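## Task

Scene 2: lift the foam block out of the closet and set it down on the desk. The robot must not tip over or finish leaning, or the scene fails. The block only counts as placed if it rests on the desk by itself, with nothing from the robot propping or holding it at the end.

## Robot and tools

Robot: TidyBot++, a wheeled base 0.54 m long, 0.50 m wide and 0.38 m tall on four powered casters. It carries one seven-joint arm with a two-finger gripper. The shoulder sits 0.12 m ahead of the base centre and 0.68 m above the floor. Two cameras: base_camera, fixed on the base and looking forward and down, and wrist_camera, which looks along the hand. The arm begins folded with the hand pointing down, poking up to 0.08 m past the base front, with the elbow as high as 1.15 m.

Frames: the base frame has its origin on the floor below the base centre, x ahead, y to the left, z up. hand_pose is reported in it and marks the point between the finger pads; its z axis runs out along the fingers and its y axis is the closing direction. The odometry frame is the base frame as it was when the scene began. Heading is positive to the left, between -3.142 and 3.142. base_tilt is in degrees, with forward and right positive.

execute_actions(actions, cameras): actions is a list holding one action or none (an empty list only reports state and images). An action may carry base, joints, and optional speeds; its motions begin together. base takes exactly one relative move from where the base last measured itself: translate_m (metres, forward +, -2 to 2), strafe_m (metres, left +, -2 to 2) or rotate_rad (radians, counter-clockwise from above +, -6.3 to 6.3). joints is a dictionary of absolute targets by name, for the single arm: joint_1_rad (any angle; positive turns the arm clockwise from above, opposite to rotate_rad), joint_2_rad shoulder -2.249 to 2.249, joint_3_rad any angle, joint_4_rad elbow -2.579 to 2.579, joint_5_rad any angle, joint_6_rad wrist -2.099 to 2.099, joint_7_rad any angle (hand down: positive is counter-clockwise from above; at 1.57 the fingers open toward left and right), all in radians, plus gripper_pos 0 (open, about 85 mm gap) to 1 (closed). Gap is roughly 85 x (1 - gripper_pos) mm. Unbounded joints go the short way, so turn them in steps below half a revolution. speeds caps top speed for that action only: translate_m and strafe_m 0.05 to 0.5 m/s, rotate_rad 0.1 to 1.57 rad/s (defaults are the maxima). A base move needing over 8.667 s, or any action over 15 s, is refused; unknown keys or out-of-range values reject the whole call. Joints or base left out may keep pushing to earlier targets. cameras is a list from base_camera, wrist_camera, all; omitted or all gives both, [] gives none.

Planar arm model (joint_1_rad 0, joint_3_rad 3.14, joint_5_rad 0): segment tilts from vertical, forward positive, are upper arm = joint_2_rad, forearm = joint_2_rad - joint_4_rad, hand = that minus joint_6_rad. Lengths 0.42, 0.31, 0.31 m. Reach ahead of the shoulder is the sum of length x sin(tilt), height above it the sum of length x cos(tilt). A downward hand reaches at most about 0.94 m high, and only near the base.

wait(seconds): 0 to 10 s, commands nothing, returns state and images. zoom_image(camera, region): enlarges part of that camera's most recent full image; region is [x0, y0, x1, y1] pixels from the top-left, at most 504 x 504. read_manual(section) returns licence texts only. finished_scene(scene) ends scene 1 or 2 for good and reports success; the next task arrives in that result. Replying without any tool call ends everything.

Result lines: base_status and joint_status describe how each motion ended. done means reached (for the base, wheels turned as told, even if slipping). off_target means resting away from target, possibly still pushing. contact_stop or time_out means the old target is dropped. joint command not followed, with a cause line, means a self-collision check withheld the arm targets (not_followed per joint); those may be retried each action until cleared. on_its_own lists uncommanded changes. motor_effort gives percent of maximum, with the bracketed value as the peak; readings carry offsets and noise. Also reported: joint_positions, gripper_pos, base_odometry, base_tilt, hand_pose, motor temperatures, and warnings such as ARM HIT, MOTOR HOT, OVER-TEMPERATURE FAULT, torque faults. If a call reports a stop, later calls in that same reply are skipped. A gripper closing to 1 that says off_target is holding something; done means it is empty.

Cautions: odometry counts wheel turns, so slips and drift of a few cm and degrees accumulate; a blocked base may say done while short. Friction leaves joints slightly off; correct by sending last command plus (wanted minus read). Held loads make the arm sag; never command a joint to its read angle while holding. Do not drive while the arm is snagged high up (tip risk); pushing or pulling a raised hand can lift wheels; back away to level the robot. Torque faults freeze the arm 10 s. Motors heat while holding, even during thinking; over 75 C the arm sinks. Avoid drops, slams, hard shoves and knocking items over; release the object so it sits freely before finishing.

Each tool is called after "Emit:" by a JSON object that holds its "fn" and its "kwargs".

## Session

Emit:
{"fn": "execute_actions", "kwargs": {"actions": []}}

Scene clock: 0.00 s.
Motor temperatures (°C, as the motors report them): [41 38 35 36 44 39 46]
base_odometry: x=+0.000 y=+0.000 heading=+0.000 (m, m, rad; odometry frame)
base_tilt: forward=+0.8 right=+0.0 (deg)
base_status: not commanded
joint_positions: joint_1_rad=+0.003 joint_2_rad=-0.299 joint_3_rad=+3.142 joint_4_rad=-2.533 joint_5_rad=-0.048 joint_6_rad=-0.839 joint_7_rad=+1.541 gripper_pos=+0.000
joint_status: not commanded
motor_effort: joint_1_rad=+0 joint_2_rad=-3 joint_3_rad=+0 joint_4_rad=+15 joint_5_rad=+0 joint_6_rad=+2 joint_7_rad=+1 (%)
hand_pose: x=+0.2646 y=+0.0120 z=+0.5801 quat_wxyz=(-0.019, +0.999, -0.032, +0.034) (m; base frame)
pictures: base_camera, wrist_camera
camera_calibration (this result's frames):
wrist_camera: T_world_to_cam=[[-0.111739, -0.993718, -0.00618278, 0.0432682], [-0.992566, 0.111908, -0.0478416, 0.343925], [0.048233, 0.000791029, -0.998836, 0.704328], [0, 0, 0, 1]] pos_world=[0.312232, 0.00395139, 0.720229]
Images, in order (width x height): base_camera 644x364, wrist_camera 644x476.

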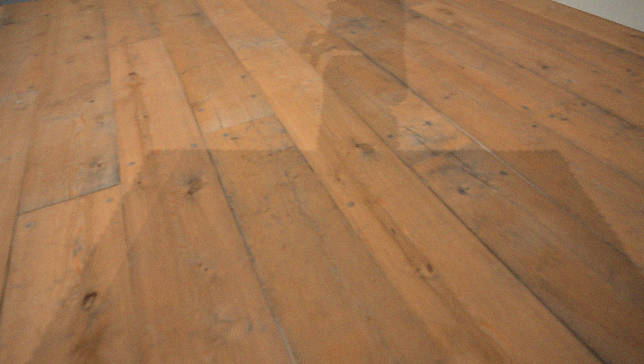

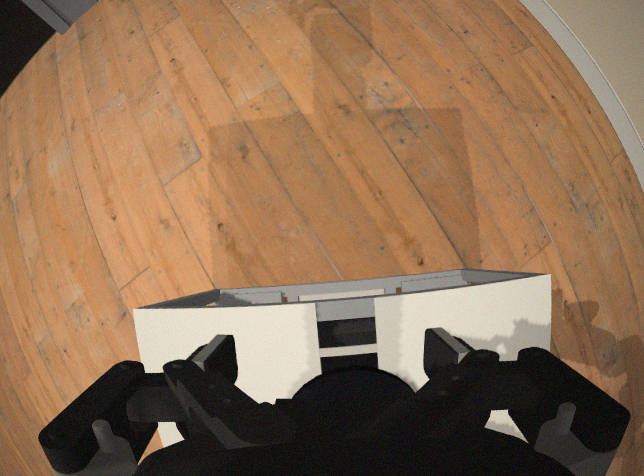

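Emit:
{"fn": "execute_actions", "kwargs": {"actions": [{"base":{"rotate_rad":0.44},"joints":{"joint_1_rad":-0.5,"joint_6_rad":0.42,"joint_5_rad":0.045,"joint_7_rad":1.61}}]}}

Scene clock: 3.87 s.
Motor temperatures (°C, as the motors report them): [41 38 35 36 44 39 46]
base_odometry: x=+0.000 y=+0.000 heading=+0.439 (m, m, rad; odometry frame)
base_tilt: forward=+0.8 right=-0.1 (deg)
base_status: done
joint_positions: joint_1_rad=-0.486 joint_2_rad=-0.299 joint_3_rad=+3.142 joint_4_rad=-2.533 joint_5_rad=-0.002 joint_6_rad=+0.389 joint_7_rad=+1.571 gripper_pos=+0.000
joint_status: all done
motor_effort: joint_1_rad=+0(1) joint_2_rad=-7(7) joint_3_rad=-1(0) joint_4_rad=+16(17) joint_5_rad=-1(1) joint_6_rad=+8(8) joint_7_rad=+1(0) (%)
hand_pose: x=+0.4931 y=+0.1987 z=+0.8061 quat_wxyz=(-0.145, +0.774, +0.191, +0.586) (m; base frame)
pictures: base_camera, wrist_camera
camera_calibration (this result's frames):
wrist_camera: T_world_to_cam=[[0.422323, -0.905753, -0.0354281, -0.0015185], [-0.276443, -0.0914764, -0.956667, 0.980585], [0.863263, 0.413816, -0.289021, -0.137202], [0, 0, 0, 1]] pos_world=[0.390158, 0.145101, 0.898386]
Images, in order (width x height): base_camera 644x364, wrist_camera 644x476.

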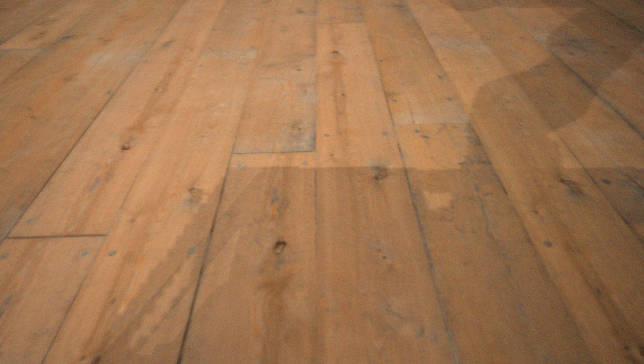

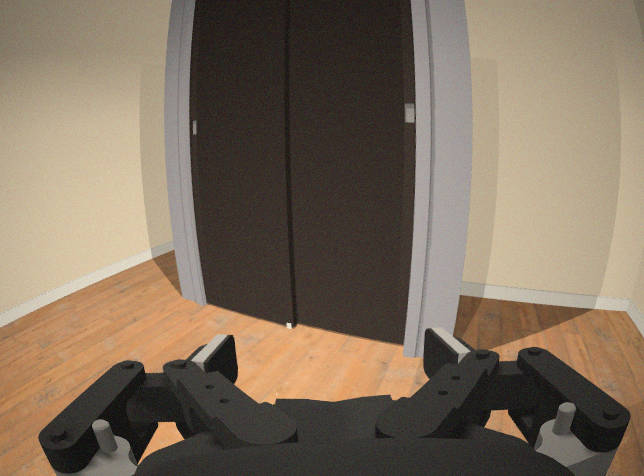

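Emit:
{"fn": "execute_actions", "kwargs": {"actions": [{"base":{"strafe_m":1.55},"joints":{"joint_1_rad":0.015,"joint_2_rad":-0.09,"joint_4_rad":-1.92,"joint_7_rad":-0.03,"joint_6_rad":0.21,"gripper_pos":1}}], "cameras": []}}

Emit:
{"fn": "execute_actions", "kwargs": {"actions": [{"base":{"translate_m":0.7}}]}}

Scene clock: 11.97 s.
Motor temperatures (°C, as the motors report them): [41 38 35 36 44 39 46]
base_odometry: x=-0.661 y=+1.402 heading=+0.440 (m, m, rad; odometry frame)
base_tilt: forward=+0.9 right=+0.0 (deg)
base_status: done
joint_positions: joint_1_rad=+0.003 joint_2_rad=-0.117 joint_3_rad=+3.142 joint_4_rad=-1.941 joint_5_rad=-0.001 joint_6_rad=+0.250 joint_7_rad=+0.002 gripper_pos=+0.999
joint_status: all done
motor_effort: joint_1_rad=+0(2) joint_2_rad=-17(17) joint_3_rad=-1(2) joint_4_rad=+19(19) joint_5_rad=+0(0) joint_6_rad=+8(9) joint_7_rad=+0(2) (%)
hand_pose: x=+0.6855 y=-0.0005 z=+1.0196 quat_wxyz=(-0.498, +0.500, -0.502, +0.500) (m; base frame)
pictures: none
No camera images: the call's "cameras" was empty. Leave "cameras" out to get every camera's image.

Scene clock: 14.73 s.
Motor temperatures (°C, as the motors report them): [41 38 35 36 44 39 46]
base_odometry: x=-0.028 y=+1.701 heading=+0.441 (m, m, rad; odometry frame)
base_tilt: forward=+0.9 right=+0.1 (deg)
base_status: done
joint_positions: joint_1_rad=+0.003 joint_2_rad=-0.105 joint_3_rad=+3.142 joint_4_rad=-1.940 joint_5_rad=-0.001 joint_6_rad=+0.247 joint_7_rad=+0.002 gripper_pos=+0.999
joint_status: not commanded
motor_effort: joint_1_rad=-1(1) joint_2_rad=-17(20) joint_3_rad=-1(1) joint_4_rad=+19(20) joint_5_rad=+0(0) joint_6_rad=+8(9) joint_7_rad=+1(1) (%)
hand_pose: x=+0.6896 y=-0.0006 z=+1.0124 quat_wxyz=(-0.494, +0.504, -0.505, +0.497) (m; base frame)
pictures: base_camera, wrist_camera
camera_calibration (this result's frames):
wrist_camera: T_world_to_cam=[[-0.0550665, 0.0455444, -0.997443, 1.04604], [-0.0130485, 0.998841, 0.0463286, 0.0175977], [0.998397, 0.0155663, -0.0544084, -0.495744], [0, 0, 0, 1]] pos_world=[0.552781, -0.0575015, 1.01557]
Images, in order (width x height): base_camera 644x364, wrist_camera 644x476.

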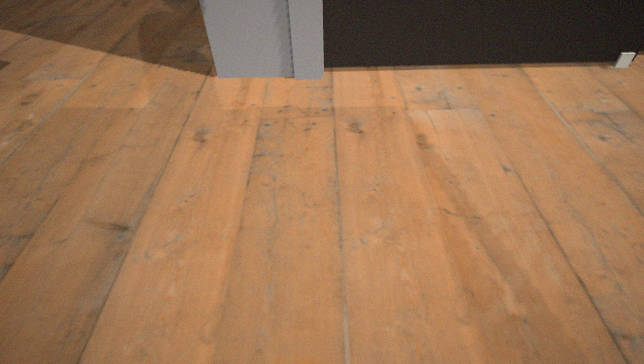

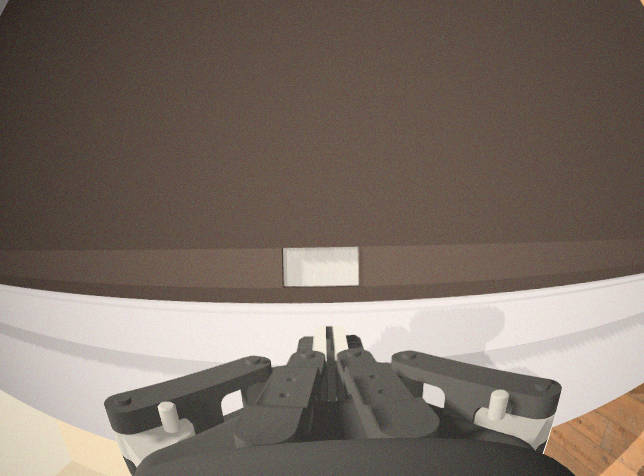

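Emit:
{"fn": "execute_actions", "kwargs": {"actions": [{"base":{"rotate_rad":0.03}}], "cameras": []}}

Emit:
{"fn": "execute_actions", "kwargs": {"actions": [{"base":{"strafe_m":-0.052}}], "cameras": []}}

Emit:
{"fn": "execute_actions", "kwargs": {"actions": [{"base":{"translate_m":0.15},"speeds":{"translate_m":0.25}}]}}

Scene clock: 18.83 s.
Motor temperatures (°C, as the motors report them): [41 38 35 36 44 39 46]
base_odometry: x=-0.028 y=+1.701 heading=+0.470 (m, m, rad; odometry frame)
base_tilt: forward=+0.9 right=+0.0 (deg)
base_status: done
joint_positions: joint_1_rad=+0.006 joint_2_rad=-0.105 joint_3_rad=+3.140 joint_4_rad=-1.940 joint_5_rad=-0.001 joint_6_rad=+0.247 joint_7_rad=+0.002 gripper_pos=+0.999
joint_status: not commanded
motor_effort: joint_1_rad=+0(2) joint_2_rad=-18(18) joint_3_rad=-1(3) joint_4_rad=+19(20) joint_5_rad=+1(1) joint_6_rad=+8(9) joint_7_rad=+1(1) (%)
hand_pose: x=+0.6896 y=-0.0013 z=+1.0124 quat_wxyz=(-0.494, +0.504, -0.505, +0.497) (m; base frame)
pictures: none
No camera images: the call's "cameras" was empty. Leave "cameras" out to get every camera's image.

Scene clock: 19.83 s.
Motor temperatures (°C, as the motors report them): [41 38 35 37 44 39 46]
base_odometry: x=-0.004 y=+1.655 heading=+0.471 (m, m, rad; odometry frame)
base_tilt: forward=+0.8 right=+0.0 (deg)
base_status: done
joint_positions: joint_1_rad=+0.009 joint_2_rad=-0.105 joint_3_rad=+3.142 joint_4_rad=-1.940 joint_5_rad=-0.001 joint_6_rad=+0.246 joint_7_rad=+0.002 gripper_pos=+0.999
joint_status: not commanded
motor_effort: joint_1_rad=+0(2) joint_2_rad=-18(19) joint_3_rad=+0(1) joint_4_rad=+19(20) joint_5_rad=+0(0) joint_6_rad=+9(9) joint_7_rad=+1(1) (%)
hand_pose: x=+0.6896 y=-0.0043 z=+1.0124 quat_wxyz=(-0.493, +0.502, -0.507, +0.498) (m; base frame)
pictures: none
No camera images: the call's "cameras" was empty. Leave "cameras" out to get every camera's image.

Scene clock: 21.30 s.
Motor temperatures (°C, as the motors report them): [41 38 35 37 44 39 46]
base_odometry: x=+0.130 y=+1.722 heading=+0.470 (m, m, rad; odometry frame)
base_tilt: forward=+0.9 right=+0.0 (deg)
base_status: done
joint_positions: joint_1_rad=+0.009 joint_2_rad=-0.099 joint_3_rad=+3.142 joint_4_rad=-1.939 joint_5_rad=-0.001 joint_6_rad=+0.245 joint_7_rad=+0.002 gripper_pos=+0.999
joint_status: not commanded
motor_effort: joint_1_rad=+0(0) joint_2_rad=-17(20) joint_3_rad=-1(0) joint_4_rad=+19(21) joint_5_rad=+0(0) joint_6_rad=+9(10) joint_7_rad=+1(1) (%)
hand_pose: x=+0.6915 y=-0.0043 z=+1.0095 quat_wxyz=(-0.491, +0.504, -0.508, +0.497) (m; base frame)
pictures: base_camera, wrist_camera
camera_calibration (this result's frames):
wrist_camera: T_world_to_cam=[[-0.0605157, 0.0456626, -0.997122, 1.0468], [-0.00645823, 0.998914, 0.0461367, 0.0170608], [0.998146, 0.00923163, -0.0601551, -0.491813], [0, 0, 0, 1]] pos_world=[0.554359, -0.0603017, 1.01342]
Images, in order (width x height): base_camera 644x364, wrist_camera 644x476.

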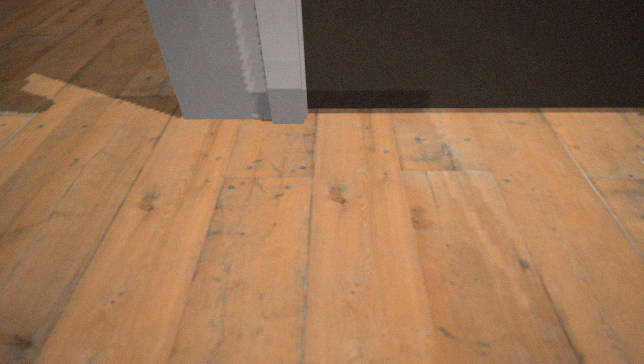

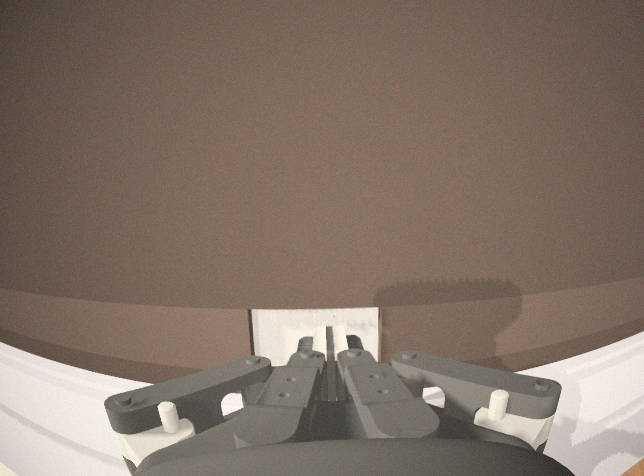

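Emit:
{"fn": "execute_actions", "kwargs": {"actions": [{"base":{"strafe_m":0.009}}], "cameras": []}}

Emit:
{"fn": "execute_actions", "kwargs": {"actions": [{"base":{"translate_m":0.044},"speeds":{"translate_m":0.06}}], "cameras": ["wrist_camera"]}}

Scene clock: 24.00 s.
Motor temperatures (°C, as the motors report them): [41 38 35 37 44 39 46]
base_odometry: x=+0.126 y=+1.731 heading=+0.470 (m, m, rad; odometry frame)
base_tilt: forward=+0.8 right=-0.1 (deg)
base_status: done
joint_positions: joint_1_rad=+0.009 joint_2_rad=-0.099 joint_3_rad=+3.142 joint_4_rad=-1.939 joint_5_rad=-0.001 joint_6_rad=+0.245 joint_7_rad=+0.002 gripper_pos=+0.999
joint_status: not commanded
motor_effort: joint_1_rad=+0(2) joint_2_rad=-17(19) joint_3_rad=-1(3) joint_4_rad=+19(20) joint_5_rad=+0(0) joint_6_rad=+8(9) joint_7_rad=+1(1) (%)
hand_pose: x=+0.6915 y=-0.0041 z=+1.0095 quat_wxyz=(-0.491, +0.504, -0.508, +0.497) (m; base frame)
pictures: none
No camera images: the call's "cameras" was empty. Leave "cameras" out to get every camera's image.

Scene clock: 25.23 s.
Motor temperatures (°C, as the motors report them): [41 38 35 37 44 39 46]
base_odometry: x=+0.165 y=+1.751 heading=+0.470 (m, m, rad; odometry frame)
base_tilt: forward=+0.9 right=+0.0 (deg)
base_status: done
joint_positions: joint_1_rad=+0.009 joint_2_rad=-0.099 joint_3_rad=+3.142 joint_4_rad=-1.939 joint_5_rad=-0.001 joint_6_rad=+0.245 joint_7_rad=+0.002 gripper_pos=+0.999
joint_status: not commanded
motor_effort: joint_1_rad=-1(2) joint_2_rad=-18(21) joint_3_rad=-1(2) joint_4_rad=+19(20) joint_5_rad=+0(1) joint_6_rad=+9(9) joint_7_rad=+1(1) (%)
hand_pose: x=+0.6917 y=-0.0041 z=+1.0093 quat_wxyz=(-0.491, +0.504, -0.508, +0.497) (m; base frame)
pictures: wrist_camera
camera_calibration (this result's frames):
wrist_camera: T_world_to_cam=[[-0.0609793, 0.0455163, -0.997101, 1.0469], [-0.00669644, 0.998919, 0.0460088, 0.0172046], [0.998117, 0.00948261, -0.0606085, -0.49147], [0, 0, 0, 1]] pos_world=[0.554499, -0.0601764, 1.01328]
Images, in order (width x height): wrist_camera 644x476.

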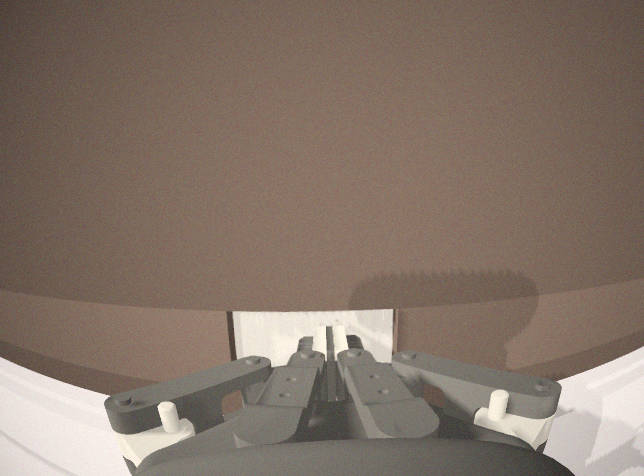

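Emit:
{"fn": "execute_actions", "kwargs": {"actions": [{"base":{"translate_m":0.007},"speeds":{"translate_m":0.05}}], "cameras": []}}

Emit:
{"fn": "execute_actions", "kwargs": {"actions": [{"base":{"strafe_m":-0.55},"speeds":{"strafe_m":0.14}}]}}

Scene clock: 27.60 s.
Motor temperatures (°C, as the motors report them): [41 38 35 37 44 39 46]
base_odometry: x=+0.171 y=+1.754 heading=+0.471 (m, m, rad; odometry frame)
base_tilt: forward=+0.8 right=+0.0 (deg)
base_status: done
joint_positions: joint_1_rad=+0.009 joint_2_rad=-0.102 joint_3_rad=+3.142 joint_4_rad=-1.939 joint_5_rad=-0.001 joint_6_rad=+0.244 joint_7_rad=+0.002 gripper_pos=+0.999
joint_status: not commanded
motor_effort: joint_1_rad=-1(2) joint_2_rad=-17(19) joint_3_rad=-1(0) joint_4_rad=+19(22) joint_5_rad=+0(0) joint_6_rad=+8(9) joint_7_rad=+0(1) (%)
hand_pose: x=+0.6905 y=-0.0041 z=+1.0112 quat_wxyz=(-0.492, +0.503, -0.507, +0.497) (m; base frame)
pictures: none
No camera images: the call's "cameras" was empty. Leave "cameras" out to get every camera's image.

Scene clock: 32.13 s.
Motor temperatures (°C, as the motors report them): [41 38 35 37 44 39 46]
base_odometry: x=+0.421 y=+1.264 heading=+0.471 (m, m, rad; odometry frame)
base_tilt: forward=+0.9 right=+0.0 (deg)
base_status: done
joint_positions: joint_1_rad=-0.018 joint_2_rad=-0.105 joint_3_rad=+3.105 joint_4_rad=-1.937 joint_5_rad=+0.010 joint_6_rad=+0.236 joint_7_rad=+0.002 gripper_pos=+0.999
joint_status: not commanded
motor_effort: joint_1_rad=+5(14) joint_2_rad=-15(19) joint_3_rad=+6(16) joint_4_rad=+21(24) joint_5_rad=-1(4) joint_6_rad=+9(10) joint_7_rad=+0(1) (%)
hand_pose: x=+0.6882 y=+0.0344 z=+1.0113 quat_wxyz=(-0.504, +0.524, -0.487, +0.484) (m; base frame)
pictures: base_camera, wrist_camera
camera_calibration (this result's frames):
wrist_camera: T_world_to_cam=[[-0.0638478, 0.0267084, -0.997602, 1.05003], [-0.0733359, 0.996813, 0.0313809, 0.039319], [0.995261, 0.0751636, -0.0616857, -0.487522], [0, 0, 0, 1]] pos_world=[0.555138, -0.0305944, 1.01621]
Images, in order (width x height): base_camera 644x364, wrist_camera 644x476.

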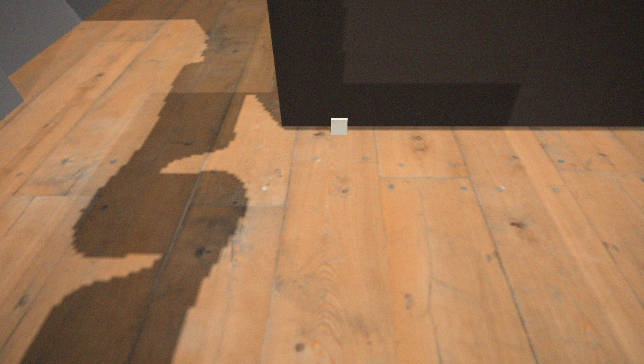

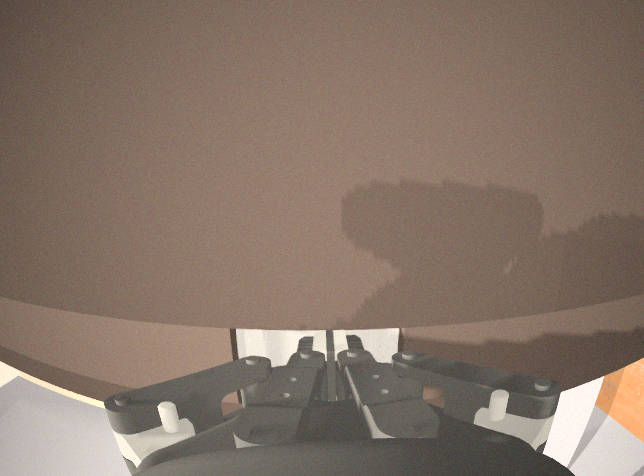

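Emit:
{"fn": "execute_actions", "kwargs": {"actions": [{"base":{"strafe_m":-0.04},"speeds":{"strafe_m":0.08}}], "cameras": ["base_camera"]}}

Emit:
{"fn": "execute_actions", "kwargs": {"actions": [{"base":{"translate_m":-0.05}}], "cameras": []}}

Emit:
{"fn": "execute_actions", "kwargs": {"actions": [{"base":{"strafe_m":0.45},"joints":{"joint_1_rad":0.2,"joint_3_rad":3.16,"joint_7_rad":1.6,"joint_6_rad":-0.3,"gripper_pos":0}}]}}

Scene clock: 35.10 s.
Motor temperatures (°C, as the motors report them): [41 38 35 37 44 39 46]
base_odometry: x=+0.439 y=+1.228 heading=+0.471 (m, m, rad; odometry frame)
base_tilt: forward=+0.8 right=-0.1 (deg)
base_status: done
joint_positions: joint_1_rad=-0.047 joint_2_rad=-0.104 joint_3_rad=+3.070 joint_4_rad=-1.935 joint_5_rad=+0.018 joint_6_rad=+0.236 joint_7_rad=+0.002 gripper_pos=+0.999
joint_status: not commanded
motor_effort: joint_1_rad=+12(14) joint_2_rad=-17(19) joint_3_rad=+14(17) joint_4_rad=+19(22) joint_5_rad=-2(3) joint_6_rad=+8(10) joint_7_rad=+1(1) (%)
hand_pose: x=+0.6850 y=+0.0726 z=+1.0112 quat_wxyz=(-0.517, +0.543, -0.467, +0.469) (m; base frame)
pictures: base_camera
Images, in order (width x height): base_camera 644x364.

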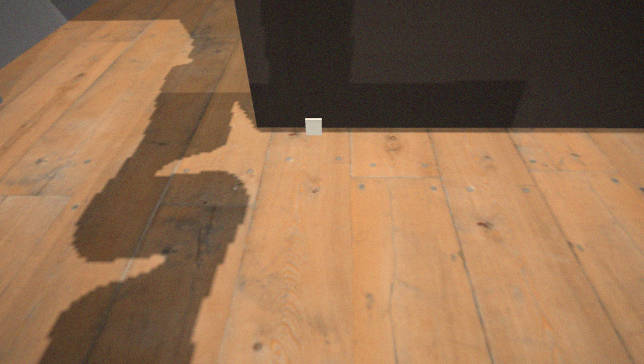

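Scene clock: 36.10 s.
Motor temperatures (°C, as the motors report them): [41 38 35 37 44 39 46]
base_odometry: x=+0.395 y=+1.206 heading=+0.471 (m, m, rad; odometry frame)
base_tilt: forward=+0.9 right=-0.1 (deg)
base_status: done
joint_positions: joint_1_rad=+0.017 joint_2_rad=-0.101 joint_3_rad=+3.146 joint_4_rad=-1.935 joint_5_rad=+0.018 joint_6_rad=+0.236 joint_7_rad=+0.002 gripper_pos=+0.999
joint_status: not commanded
motor_effort: joint_1_rad=-1(12) joint_2_rad=-17(19) joint_3_rad=+0(13) joint_4_rad=+19(20) joint_5_rad=+0(2) joint_6_rad=+8(9) joint_7_rad=+1(1) (%)
hand_pose: x=+0.6911 y=-0.0100 z=+1.0102 quat_wxyz=(-0.484, +0.507, -0.506, +0.502) (m; base frame)
pictures: none
No camera images: the call's "cameras" was empty. Leave "cameras" out to get every camera's image.

Scene clock: 38.37 s.
Motor temperatures (°C, as the motors report them): [41 38 35 37 44 39 46]
base_odometry: x=+0.190 y=+1.607 heading=+0.471 (m, m, rad; odometry frame)
base_tilt: forward=+0.9 right=+0.0 (deg)
base_status: done
joint_positions: joint_1_rad=+0.184 joint_2_rad=-0.101 joint_3_rad=+3.148 joint_4_rad=-1.935 joint_5_rad=+0.018 joint_6_rad=-0.268 joint_7_rad=+1.582 gripper_pos=+0.000
joint_status: all done
motor_effort: joint_1_rad=+0(3) joint_2_rad=-18(19) joint_3_rad=+0(3) joint_4_rad=+19(20) joint_5_rad=+0(1) joint_6_rad=+8(9) joint_7_rad=+1(1) (%)
hand_pose: x=+0.6388 y=-0.1006 z=+0.8610 quat_wxyz=(+0.056, +0.865, -0.072, +0.494) (m; base frame)
pictures: base_camera, wrist_camera
camera_calibration (this result's frames):
wrist_camera: T_world_to_cam=[[-0.23389, -0.97225, 0.00498179, 0.0454751], [-0.507957, 0.117824, -0.853286, 1.12596], [0.829021, -0.202105, -0.521419, 0.036684], [0, 0, 0, 1]] pos_world=[0.552163, -0.0810384, 0.979667]
Images, in order (width x height): base_camera 644x364, wrist_camera 644x476.

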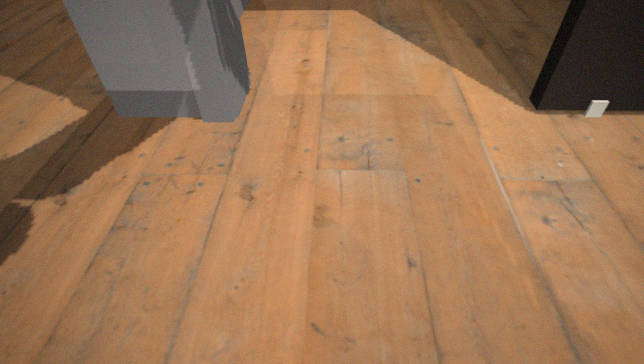

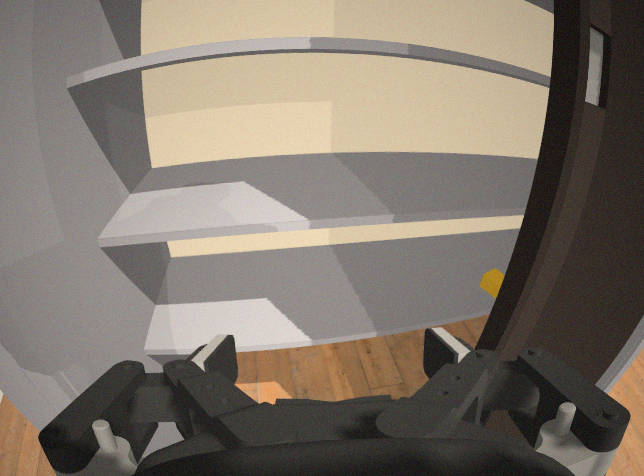

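Emit:
{"fn": "execute_actions", "kwargs": {"actions": [{"base":{"strafe_m":0.05},"joints":{"joint_2_rad":1.015,"joint_3_rad":3.13,"joint_4_rad":-1.635,"joint_5_rad":-0.595,"joint_6_rad":0.65,"joint_7_rad":1.89}}], "cameras": []}}

Emit:
{"fn": "execute_actions", "kwargs": {"actions": [{"base":{"translate_m":0.19}}]}}

Scene clock: 47.80 s.
Motor temperatures (°C, as the motors report them): [41 38 35 37 44 39 46]
base_odometry: x=+0.167 y=+1.651 heading=+0.472 (m, m, rad; odometry frame)
base_tilt: forward=+0.9 right=+0.0 (deg)
base_status: done
joint_positions: joint_1_rad=+0.189 joint_2_rad=+0.999 joint_3_rad=+3.146 joint_4_rad=-1.661 joint_5_rad=-0.550 joint_6_rad=+0.611 joint_7_rad=+1.852 gripper_pos=+0.000
joint_status: all done
motor_effort: joint_1_rad=+0(2) joint_2_rad=-44(47) joint_3_rad=+0(2) joint_4_rad=+11(19) joint_5_rad=+2(1) joint_6_rad=+7(8) joint_7_rad=+1(1) (%)
hand_pose: x=+0.8403 y=-0.2343 z=+0.4756 quat_wxyz=(+0.136, +0.834, -0.233, +0.482) (m; base frame)
pictures: none
No camera images: the call's "cameras" was empty. Leave "cameras" out to get every camera's image.

Scene clock: 49.40 s.
Motor temperatures (°C, as the motors report them): [41 38 35 37 44 39 46]
base_odometry: x=+0.337 y=+1.738 heading=+0.472 (m, m, rad; odometry frame)
base_tilt: forward=+0.9 right=+0.1 (deg)
base_status: done
joint_positions: joint_1_rad=+0.189 joint_2_rad=+0.999 joint_3_rad=+3.144 joint_4_rad=-1.653 joint_5_rad=-0.550 joint_6_rad=+0.612 joint_7_rad=+1.852 gripper_pos=+0.000
joint_status: not commanded
motor_effort: joint_1_rad=+0(2) joint_2_rad=-44(47) joint_3_rad=-1(0) joint_4_rad=+11(12) joint_5_rad=+2(2) joint_6_rad=+7(8) joint_7_rad=+0(0) (%)
hand_pose: x=+0.8442 y=-0.2340 z=+0.4791 quat_wxyz=(+0.135, +0.831, -0.233, +0.486) (m; base frame)
pictures: base_camera, wrist_camera
camera_calibration (this result's frames):
wrist_camera: T_world_to_cam=[[-0.564801, -0.824846, -0.0250929, 0.293978], [-0.406726, 0.3047, -0.861239, 0.882127], [0.718035, -0.476222, -0.507581, -0.336735], [0, 0, 0, 1]] pos_world=[0.766611, -0.186658, 0.596179]
Images, in order (width x height): base_camera 644x364, wrist_camera 644x476.

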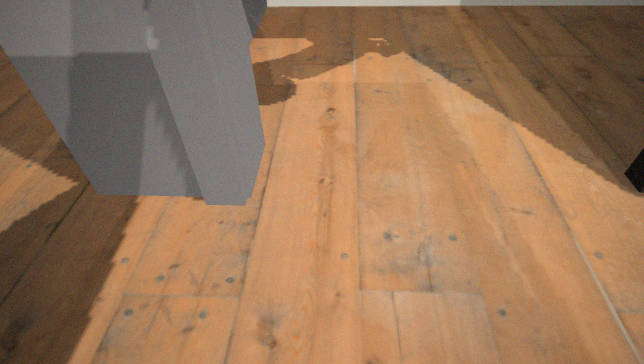

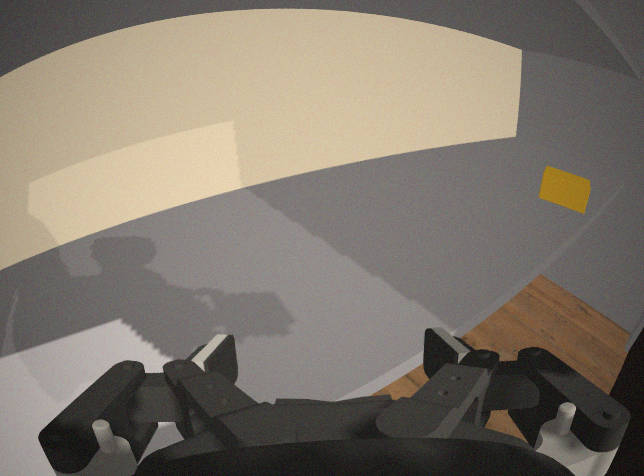

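Emit:
{"fn": "zoom_image", "kwargs": {"camera": "wrist_camera", "region": [510,140,630,240]}}

Region (510, 140, 630, 240) of wrist_camera's 644x476 image, scaled by 4.200.

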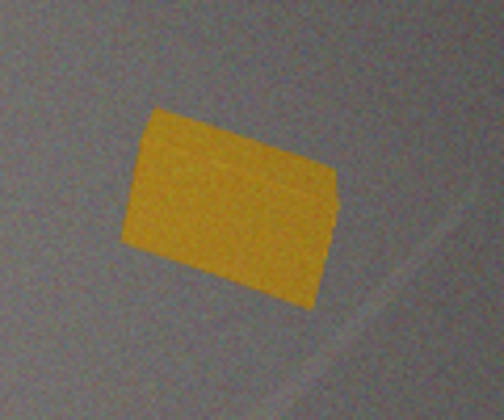

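Emit:
{"fn": "execute_actions", "kwargs": {"actions": [{"base":{"translate_m":-0.3},"joints":{"joint_2_rad":0.5,"joint_4_rad":-2.2,"gripper_pos":1,"joint_7_rad":2.8}}], "cameras": []}}

Emit:
{"fn": "execute_actions", "kwargs": {"actions": [{"base":{"strafe_m":-1.04},"joints":{"joint_1_rad":0.02,"joint_2_rad":-0.125,"joint_4_rad":-1.92,"joint_5_rad":0.045,"joint_7_rad":3.18,"joint_6_rad":0.22}}]}}

Scene clock: 72.17 s.
Motor temperatures (°C, as the motors report them): [41 39 35 37 44 39 46]
base_odometry: x=+0.069 y=+1.601 heading=+0.473 (m, m, rad; odometry frame)
base_tilt: forward=+0.8 right=+0.0 (deg)
base_status: done
joint_positions: joint_1_rad=+0.192 joint_2_rad=+0.514 joint_3_rad=+3.141 joint_4_rad=-2.183 joint_5_rad=-0.550 joint_6_rad=+0.613 joint_7_rad=+2.765 gripper_pos=+0.999
joint_status: all done
motor_effort: joint_1_rad=+0(3) joint_2_rad=-31(46) joint_3_rad=+0(2) joint_4_rad=+10(12) joint_5_rad=+1(1) joint_6_rad=+7(7) joint_7_rad=+0(1) (%)
hand_pose: x=+0.6803 y=-0.2028 z=+0.6003 quat_wxyz=(+0.328, +0.859, +0.162, +0.359) (m; base frame)
pictures: none
No camera images: the call's "cameras" was empty. Leave "cameras" out to get every camera's image.

Scene clock: 75.60 s.
Motor temperatures (°C, as the motors report them): [41 39 35 37 44 39 46]
base_odometry: x=+0.543 y=+0.675 heading=+0.473 (m, m, rad; odometry frame)
base_tilt: forward=+0.8 right=+0.0 (deg)
base_status: done
joint_positions: joint_1_rad=+0.035 joint_2_rad=-0.113 joint_3_rad=+3.133 joint_4_rad=-1.943 joint_5_rad=+0.001 joint_6_rad=+0.260 joint_7_rad=+3.142 gripper_pos=+0.999
joint_status: all done
motor_effort: joint_1_rad=+0(4) joint_2_rad=-17(32) joint_3_rad=-1(3) joint_4_rad=+19(19) joint_5_rad=+0(1) joint_6_rad=+9(9) joint_7_rad=+1(1) (%)
hand_pose: x=+0.6866 y=-0.0135 z=+1.0191 quat_wxyz=(+0.507, +0.506, +0.494, +0.493) (m; base frame)
pictures: base_camera, wrist_camera
camera_calibration (this result's frames):
wrist_camera: T_world_to_cam=[[-0.0381395, -0.0428875, 0.998352, -0.993581], [-0.0439274, -0.998041, -0.0445523, 0.117033], [0.998306, -0.0455542, 0.0361808, -0.585268], [0, 0, 0, 1]] pos_world=[0.551524, 0.0475297, 1.01833]
Images, in order (width x height): base_camera 644x364, wrist_camera 644x476.

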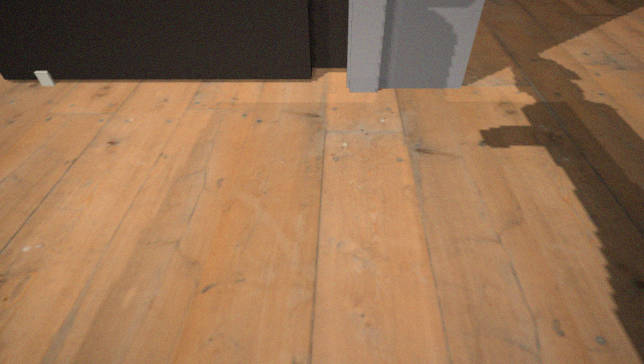

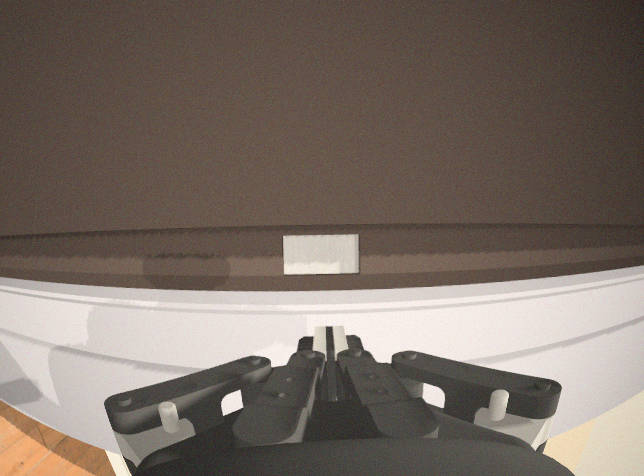

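Emit:
{"fn": "execute_actions", "kwargs": {"actions": [{"base":{"strafe_m":0.067},"joints":{"joint_1_rad":0.108}}], "cameras": []}}

Emit:
{"fn": "execute_actions", "kwargs": {"actions": [{"base":{"translate_m":0.11},"speeds":{"translate_m":0.25}}]}}

Scene clock: 81.30 s.
Motor temperatures (°C, as the motors report them): [41 39 35 37 44 39 46]
base_odometry: x=+0.512 y=+0.735 heading=+0.473 (m, m, rad; odometry frame)
base_tilt: forward=+0.9 right=+0.0 (deg)
base_status: done
joint_positions: joint_1_rad=+0.096 joint_2_rad=-0.113 joint_3_rad=+3.133 joint_4_rad=-1.943 joint_5_rad=+0.001 joint_6_rad=+0.259 joint_7_rad=+3.142 gripper_pos=+0.999
joint_status: all done
motor_effort: joint_1_rad=-1(3) joint_2_rad=-17(19) joint_3_rad=-1(3) joint_4_rad=+19(20) joint_5_rad=-1(1) joint_6_rad=+9(9) joint_7_rad=+1(1) (%)
hand_pose: x=+0.6848 y=-0.0479 z=+1.0189 quat_wxyz=(+0.522, +0.521, +0.479, +0.477) (m; base frame)
pictures: none
No camera images: the call's "cameras" was empty. Leave "cameras" out to get every camera's image.

Scene clock: 82.60 s.
Motor temperatures (°C, as the motors report them): [41 39 35 37 44 39 46]
base_odometry: x=+0.611 y=+0.785 heading=+0.473 (m, m, rad; odometry frame)
base_tilt: forward=+0.9 right=+0.0 (deg)
base_status: done
joint_positions: joint_1_rad=+0.096 joint_2_rad=-0.114 joint_3_rad=+3.133 joint_4_rad=-1.942 joint_5_rad=+0.001 joint_6_rad=+0.257 joint_7_rad=+3.142 gripper_pos=+0.999
joint_status: not commanded
motor_effort: joint_1_rad=+0(0) joint_2_rad=-17(22) joint_3_rad=-1(0) joint_4_rad=+20(21) joint_5_rad=+0(0) joint_6_rad=+9(9) joint_7_rad=+0(1) (%)
hand_pose: x=+0.6843 y=-0.0479 z=+1.0201 quat_wxyz=(+0.522, +0.521, +0.478, +0.477) (m; base frame)
pictures: base_camera, wrist_camera
camera_calibration (this result's frames):
wrist_camera: T_world_to_cam=[[-0.041149, -0.0404129, 0.998335, -0.993966], [-0.104516, -0.993526, -0.0445261, 0.124255], [0.993672, -0.106174, 0.0366588, -0.584812], [0, 0, 0, 1]] pos_world=[0.553197, 0.0211894, 1.01928]
Images, in order (width x height): base_camera 644x364, wrist_camera 644x476.

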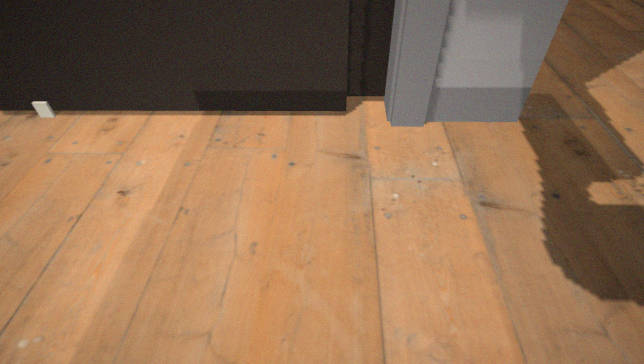

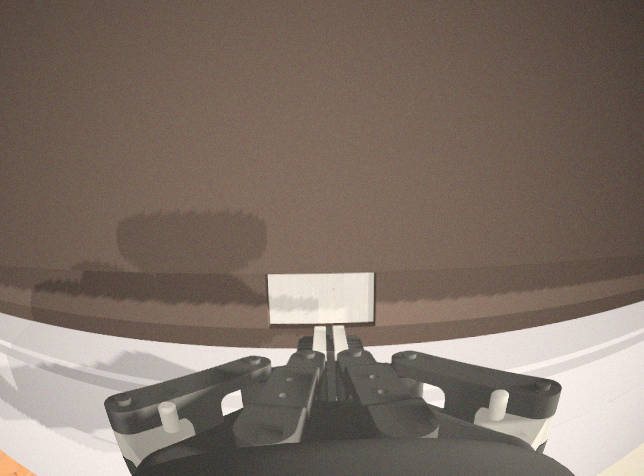

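Emit:
{"fn": "execute_actions", "kwargs": {"actions": [{"base":{"translate_m":0.083},"speeds":{"translate_m":0.07}}], "cameras": ["wrist_camera"]}}

Scene clock: 86.60 s.
Motor temperatures (°C, as the motors report them): [41 39 35 37 44 39 46]
base_odometry: x=+0.685 y=+0.822 heading=+0.473 (m, m, rad; odometry frame)
base_tilt: forward=+0.8 right=+0.0 (deg)
base_status: done
joint_positions: joint_1_rad=+0.096 joint_2_rad=-0.115 joint_3_rad=+3.133 joint_4_rad=-1.941 joint_5_rad=+0.001 joint_6_rad=+0.257 joint_7_rad=+3.142 gripper_pos=+0.999
joint_status: not commanded
motor_effort: joint_1_rad=+0(2) joint_2_rad=-16(20) joint_3_rad=-1(2) joint_4_rad=+19(20) joint_5_rad=+0(1) joint_6_rad=+8(9) joint_7_rad=+1(0) (%)
hand_pose: x=+0.6839 y=-0.0479 z=+1.0208 quat_wxyz=(+0.522, +0.520, +0.478, +0.477) (m; base frame)
pictures: wrist_camera
camera_calibration (this result's frames):
wrist_camera: T_world_to_cam=[[-0.0423037, -0.0403013, 0.998292, -0.993862], [-0.10447, -0.99353, -0.0445361, 0.124259], [0.993628, -0.106175, 0.0378197, -0.585595], [0, 0, 0, 1]] pos_world=[0.552801, 0.0212253, 1.01985]
Images, in order (width x height): wrist_camera 644x476.

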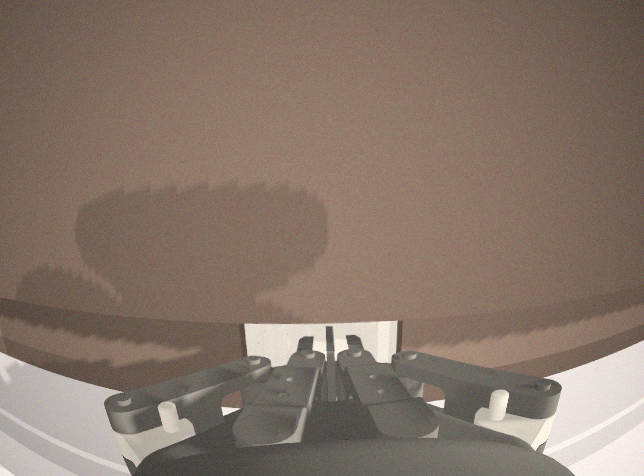

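Emit:
{"fn": "execute_actions", "kwargs": {"actions": [{"base":{"translate_m":0.014},"speeds":{"translate_m":0.05}}], "cameras": []}}

Emit:
{"fn": "execute_actions", "kwargs": {"actions": [{"base":{"strafe_m":0.12},"speeds":{"strafe_m":0.08},"joints":{"joint_1_rad":0.0}}]}}

Scene clock: 89.57 s.
Motor temperatures (°C, as the motors report them): [41 39 35 37 44 39 46]
base_odometry: x=+0.697 y=+0.829 heading=+0.472 (m, m, rad; odometry frame)
base_tilt: forward=+0.9 right=+0.0 (deg)
base_status: done
joint_positions: joint_1_rad=+0.096 joint_2_rad=-0.122 joint_3_rad=+3.133 joint_4_rad=-1.940 joint_5_rad=+0.001 joint_6_rad=+0.255 joint_7_rad=+3.142 gripper_pos=+0.999
joint_status: not commanded
motor_effort: joint_1_rad=+0(1) joint_2_rad=-18(19) joint_3_rad=+0(1) joint_4_rad=+20(22) joint_5_rad=+0(1) joint_6_rad=+8(10) joint_7_rad=+0(0) (%)
hand_pose: x=+0.6817 y=-0.0476 z=+1.0254 quat_wxyz=(+0.524, +0.518, +0.476, +0.479) (m; base frame)
pictures: none
No camera images: the call's "cameras" was empty. Leave "cameras" out to get every camera's image.

Scene clock: 91.63 s.
Motor temperatures (°C, as the motors report them): [41 39 35 37 44 39 46]
base_odometry: x=+0.643 y=+0.936 heading=+0.472 (m, m, rad; odometry frame)
base_tilt: forward=+0.8 right=+0.1 (deg)
base_status: done
joint_positions: joint_1_rad=+0.012 joint_2_rad=-0.122 joint_3_rad=+3.139 joint_4_rad=-1.940 joint_5_rad=+0.001 joint_6_rad=+0.255 joint_7_rad=+3.142 gripper_pos=+0.999
joint_status: all done
motor_effort: joint_1_rad=+0(10) joint_2_rad=-16(18) joint_3_rad=+0(12) joint_4_rad=+19(20) joint_5_rad=+0(2) joint_6_rad=+9(9) joint_7_rad=+0(0) (%)
hand_pose: x=+0.6837 y=-0.0040 z=+1.0253 quat_wxyz=(+0.505, +0.500, +0.496, +0.499) (m; base frame)
pictures: base_camera, wrist_camera
camera_calibration (this result's frames):
wrist_camera: T_world_to_cam=[[-0.0460089, -0.0440699, 0.997968, -0.993788], [-0.0266562, -0.998616, -0.0453274, 0.115568], [0.998585, -0.0286875, 0.0447705, -0.591112], [0, 0, 0, 1]] pos_world=[0.547634, 0.0546547, 1.02347]
Images, in order (width x height): base_camera 644x364, wrist_camera 644x476.

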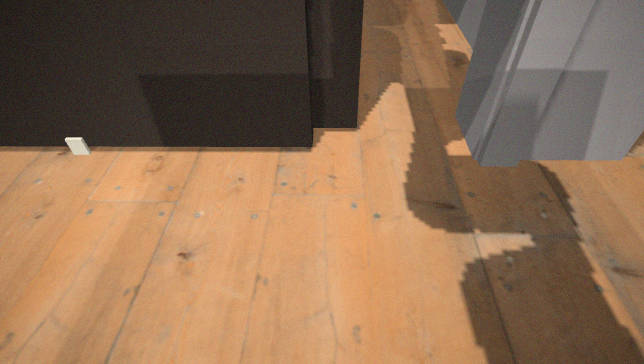

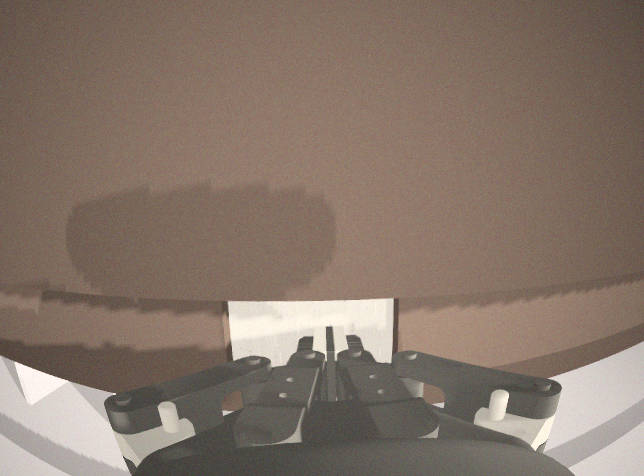

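Emit:
{"fn": "execute_actions", "kwargs": {"actions": [{"base":{"strafe_m":0.3},"speeds":{"strafe_m":0.12}}]}}

Scene clock: 96.27 s.
Motor temperatures (°C, as the motors report them): [41 39 35 37 44 39 46]
base_odometry: x=+0.506 y=+1.203 heading=+0.472 (m, m, rad; odometry frame)
base_tilt: forward=+0.8 right=-0.1 (deg)
base_status: done
joint_positions: joint_1_rad=+0.011 joint_2_rad=-0.122 joint_3_rad=+3.139 joint_4_rad=-1.940 joint_5_rad=+0.001 joint_6_rad=+0.255 joint_7_rad=+3.142 gripper_pos=+0.999
joint_status: not commanded
motor_effort: joint_1_rad=+0(11) joint_2_rad=-16(18) joint_3_rad=+0(12) joint_4_rad=+20(20) joint_5_rad=+0(2) joint_6_rad=+9(10) joint_7_rad=+0(0) (%)
hand_pose: x=+0.6837 y=-0.0033 z=+1.0253 quat_wxyz=(+0.505, +0.500, +0.496, +0.499) (m; base frame)
pictures: base_camera, wrist_camera
camera_calibration (this result's frames):
wrist_camera: T_world_to_cam=[[-0.0457424, -0.0440739, 0.997981, -0.993883], [-0.0253763, -0.998653, -0.0452667, 0.115375], [0.998631, -0.0273956, 0.0445624, -0.590902], [0, 0, 0, 1]] pos_world=[0.547558, 0.0552276, 1.02343]
Images, in order (width x height): base_camera 644x364, wrist_camera 644x476.

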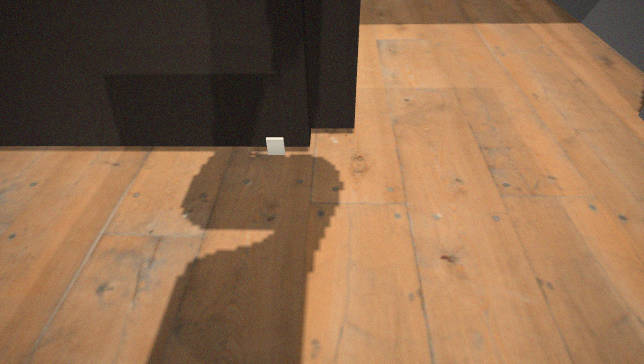

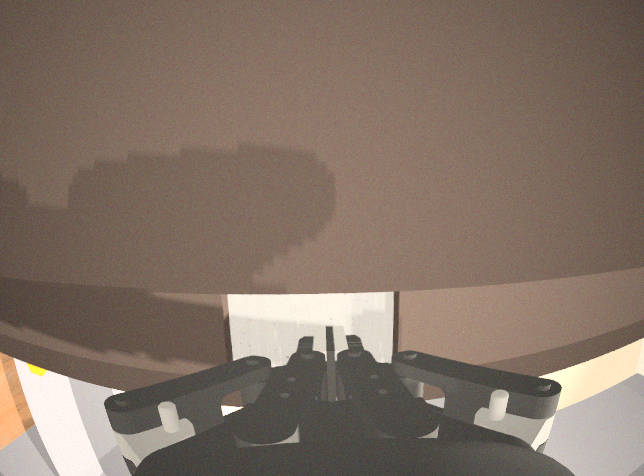

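Emit:
{"fn": "execute_actions", "kwargs": {"actions": [{"base":{"translate_m":-0.08}}], "cameras": []}}

Emit:
{"fn": "execute_actions", "kwargs": {"actions": [{"base":{"strafe_m":-0.21},"joints":{"joint_2_rad":0.2,"joint_4_rad":-2.3,"joint_7_rad":1.53,"gripper_pos":0}}], "cameras": []}}

Emit:
{"fn": "execute_actions", "kwargs": {"actions": [{"base":{"translate_m":0.05},"joints":{"joint_2_rad":1.0,"joint_4_rad":-1.635,"joint_6_rad":0.61}}]}}

Scene clock: 100.80 s.
Motor temperatures (°C, as the motors report them): [41 39 35 37 44 39 46]
base_odometry: x=+0.435 y=+1.167 heading=+0.472 (m, m, rad; odometry frame)
base_tilt: forward=+0.9 right=+0.0 (deg)
base_status: done
joint_positions: joint_1_rad=+0.011 joint_2_rad=-0.126 joint_3_rad=+3.138 joint_4_rad=-1.939 joint_5_rad=+0.001 joint_6_rad=+0.254 joint_7_rad=+3.142 gripper_pos=+0.999
joint_status: not commanded
motor_effort: joint_1_rad=+0(1) joint_2_rad=-17(21) joint_3_rad=+0(1) joint_4_rad=+19(20) joint_5_rad=+0(0) joint_6_rad=+9(9) joint_7_rad=+0(0) (%)
hand_pose: x=+0.6827 y=-0.0025 z=+1.0272 quat_wxyz=(+0.505, +0.498, +0.496, +0.501) (m; base frame)
pictures: none
No camera images: the call's "cameras" was empty. Leave "cameras" out to get every camera's image.

Scene clock: 102.73 s.
Motor temperatures (°C, as the motors report them): [41 39 35 37 44 39 46]
base_odometry: x=+0.530 y=+0.980 heading=+0.472 (m, m, rad; odometry frame)
base_tilt: forward=+0.9 right=+0.0 (deg)
base_status: done
joint_positions: joint_1_rad=+0.009 joint_2_rad=+0.185 joint_3_rad=+3.136 joint_4_rad=-2.284 joint_5_rad=+0.001 joint_6_rad=+0.254 joint_7_rad=+1.555 gripper_pos=+0.000
joint_status: all done
motor_effort: joint_1_rad=-1(2) joint_2_rad=-23(23) joint_3_rad=+0(3) joint_4_rad=+13(20) joint_5_rad=+0(1) joint_6_rad=+7(9) joint_7_rad=+1(0) (%)
hand_pose: x=+0.6413 y=-0.0007 z=+0.6627 quat_wxyz=(-0.003, +0.894, -0.009, +0.447) (m; base frame)
pictures: none
No camera images: the call's "cameras" was empty. Leave "cameras" out to get every camera's image.

Scene clock: 104.80 s.
Motor temperatures (°C, as the motors report them): [41 39 35 37 44 39 46]
base_odometry: x=+0.575 y=+1.002 heading=+0.471 (m, m, rad; odometry frame)
base_tilt: forward=+0.9 right=+0.0 (deg)
base_status: done
joint_positions: joint_1_rad=+0.009 joint_2_rad=+0.987 joint_3_rad=+3.136 joint_4_rad=-1.661 joint_5_rad=+0.001 joint_6_rad=+0.571 joint_7_rad=+1.555 gripper_pos=+0.000
joint_status: all done
motor_effort: joint_1_rad=+0(1) joint_2_rad=-45(45) joint_3_rad=-2(2) joint_4_rad=+12(14) joint_5_rad=+0(0) joint_6_rad=+7(7) joint_7_rad=+0(1) (%)
hand_pose: x=+0.8912 y=-0.0026 z=+0.4861 quat_wxyz=(-0.004, +0.862, -0.010, +0.507) (m; base frame)
pictures: base_camera, wrist_camera
camera_calibration (this result's frames):
wrist_camera: T_world_to_cam=[[-0.0685966, -0.996808, -0.0408449, 0.0766196], [-0.498828, 0.0697261, -0.863891, 0.919586], [0.863982, -0.0388854, -0.502019, -0.388339], [0, 0, 0, 1]] pos_world=[0.799489, -0.00284487, 0.602599]
Images, in order (width x height): base_camera 644x364, wrist_camera 644x476.

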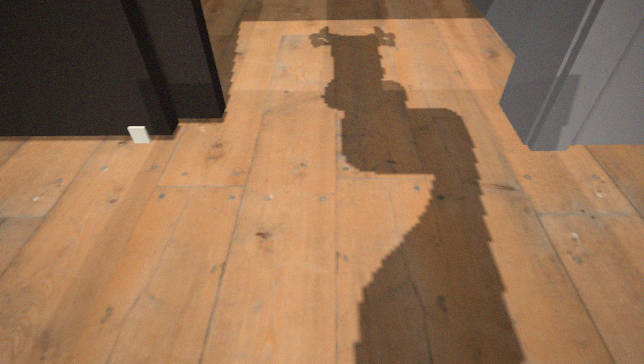

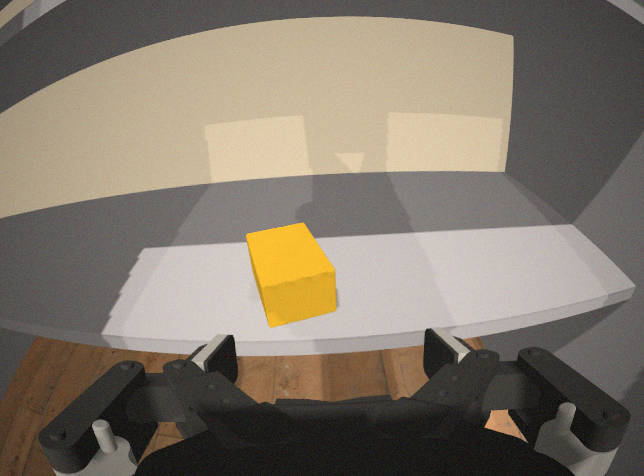

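Emit:
{"fn": "execute_actions", "kwargs": {"actions": [{"base":{"strafe_m":-0.19},"joints":{"joint_1_rad":-0.298,"joint_7_rad":1.61}}], "cameras": []}}

Emit:
{"fn": "execute_actions", "kwargs": {"actions": [{"base":{"translate_m":0.15},"speeds":{"translate_m":0.3}}]}}

Scene clock: 113.07 s.
Motor temperatures (°C, as the motors report them): [41 39 35 37 44 39 46]
base_odometry: x=+0.662 y=+0.833 heading=+0.472 (m, m, rad; odometry frame)
base_tilt: forward=+0.9 right=-0.1 (deg)
base_status: done
joint_positions: joint_1_rad=-0.288 joint_2_rad=+0.987 joint_3_rad=+3.136 joint_4_rad=-1.659 joint_5_rad=+0.001 joint_6_rad=+0.571 joint_7_rad=+1.572 gripper_pos=+0.000
joint_status: all done
motor_effort: joint_1_rad=+0(4) joint_2_rad=-45(45) joint_3_rad=-2(3) joint_4_rad=+11(12) joint_5_rad=+0(0) joint_6_rad=+7(8) joint_7_rad=+1(1) (%)
hand_pose: x=+0.8591 y=+0.2243 z=+0.4874 quat_wxyz=(-0.076, +0.852, +0.125, +0.503) (m; base frame)
pictures: none
No camera images: the call's "cameras" was empty. Leave "cameras" out to get every camera's image.

Scene clock: 114.53 s.
Motor temperatures (°C, as the motors report them): [41 39 35 37 44 39 46]
base_odometry: x=+0.796 y=+0.901 heading=+0.471 (m, m, rad; odometry frame)
base_tilt: forward=+0.9 right=+0.0 (deg)
base_status: done
joint_positions: joint_1_rad=-0.288 joint_2_rad=+0.987 joint_3_rad=+3.136 joint_4_rad=-1.652 joint_5_rad=+0.001 joint_6_rad=+0.573 joint_7_rad=+1.572 gripper_pos=+0.000
joint_status: not commanded
motor_effort: joint_1_rad=+0(1) joint_2_rad=-45(48) joint_3_rad=-2(2) joint_4_rad=+11(13) joint_5_rad=+0(0) joint_6_rad=+8(8) joint_7_rad=+0(1) (%)
hand_pose: x=+0.8618 y=+0.2255 z=+0.4904 quat_wxyz=(-0.076, +0.850, +0.124, +0.507) (m; base frame)
pictures: base_camera, wrist_camera
camera_calibration (this result's frames):
wrist_camera: T_world_to_cam=[[0.235683, -0.971463, -0.0266933, 0.0272433], [-0.483569, -0.0934031, -0.870309, 0.919479], [0.84298, 0.218025, -0.491783, -0.396843], [0, 0, 0, 1]] pos_world=[0.772742, 0.19887, 0.605797]
Images, in order (width x height): base_camera 644x364, wrist_camera 644x476.

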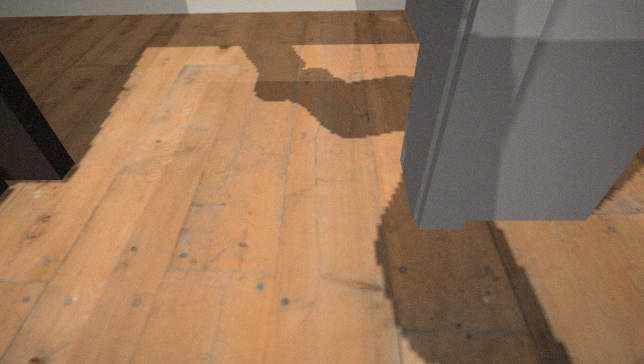

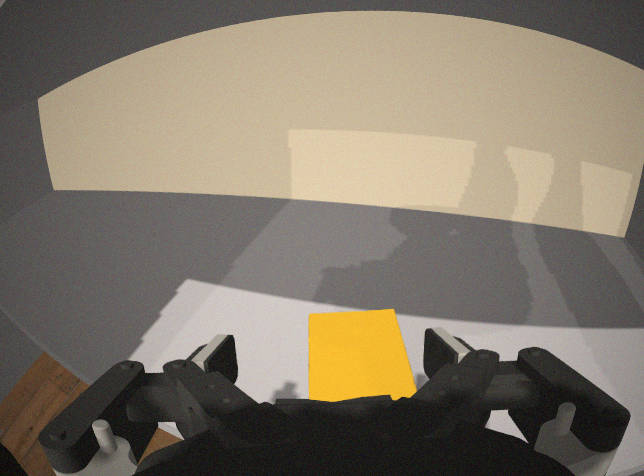

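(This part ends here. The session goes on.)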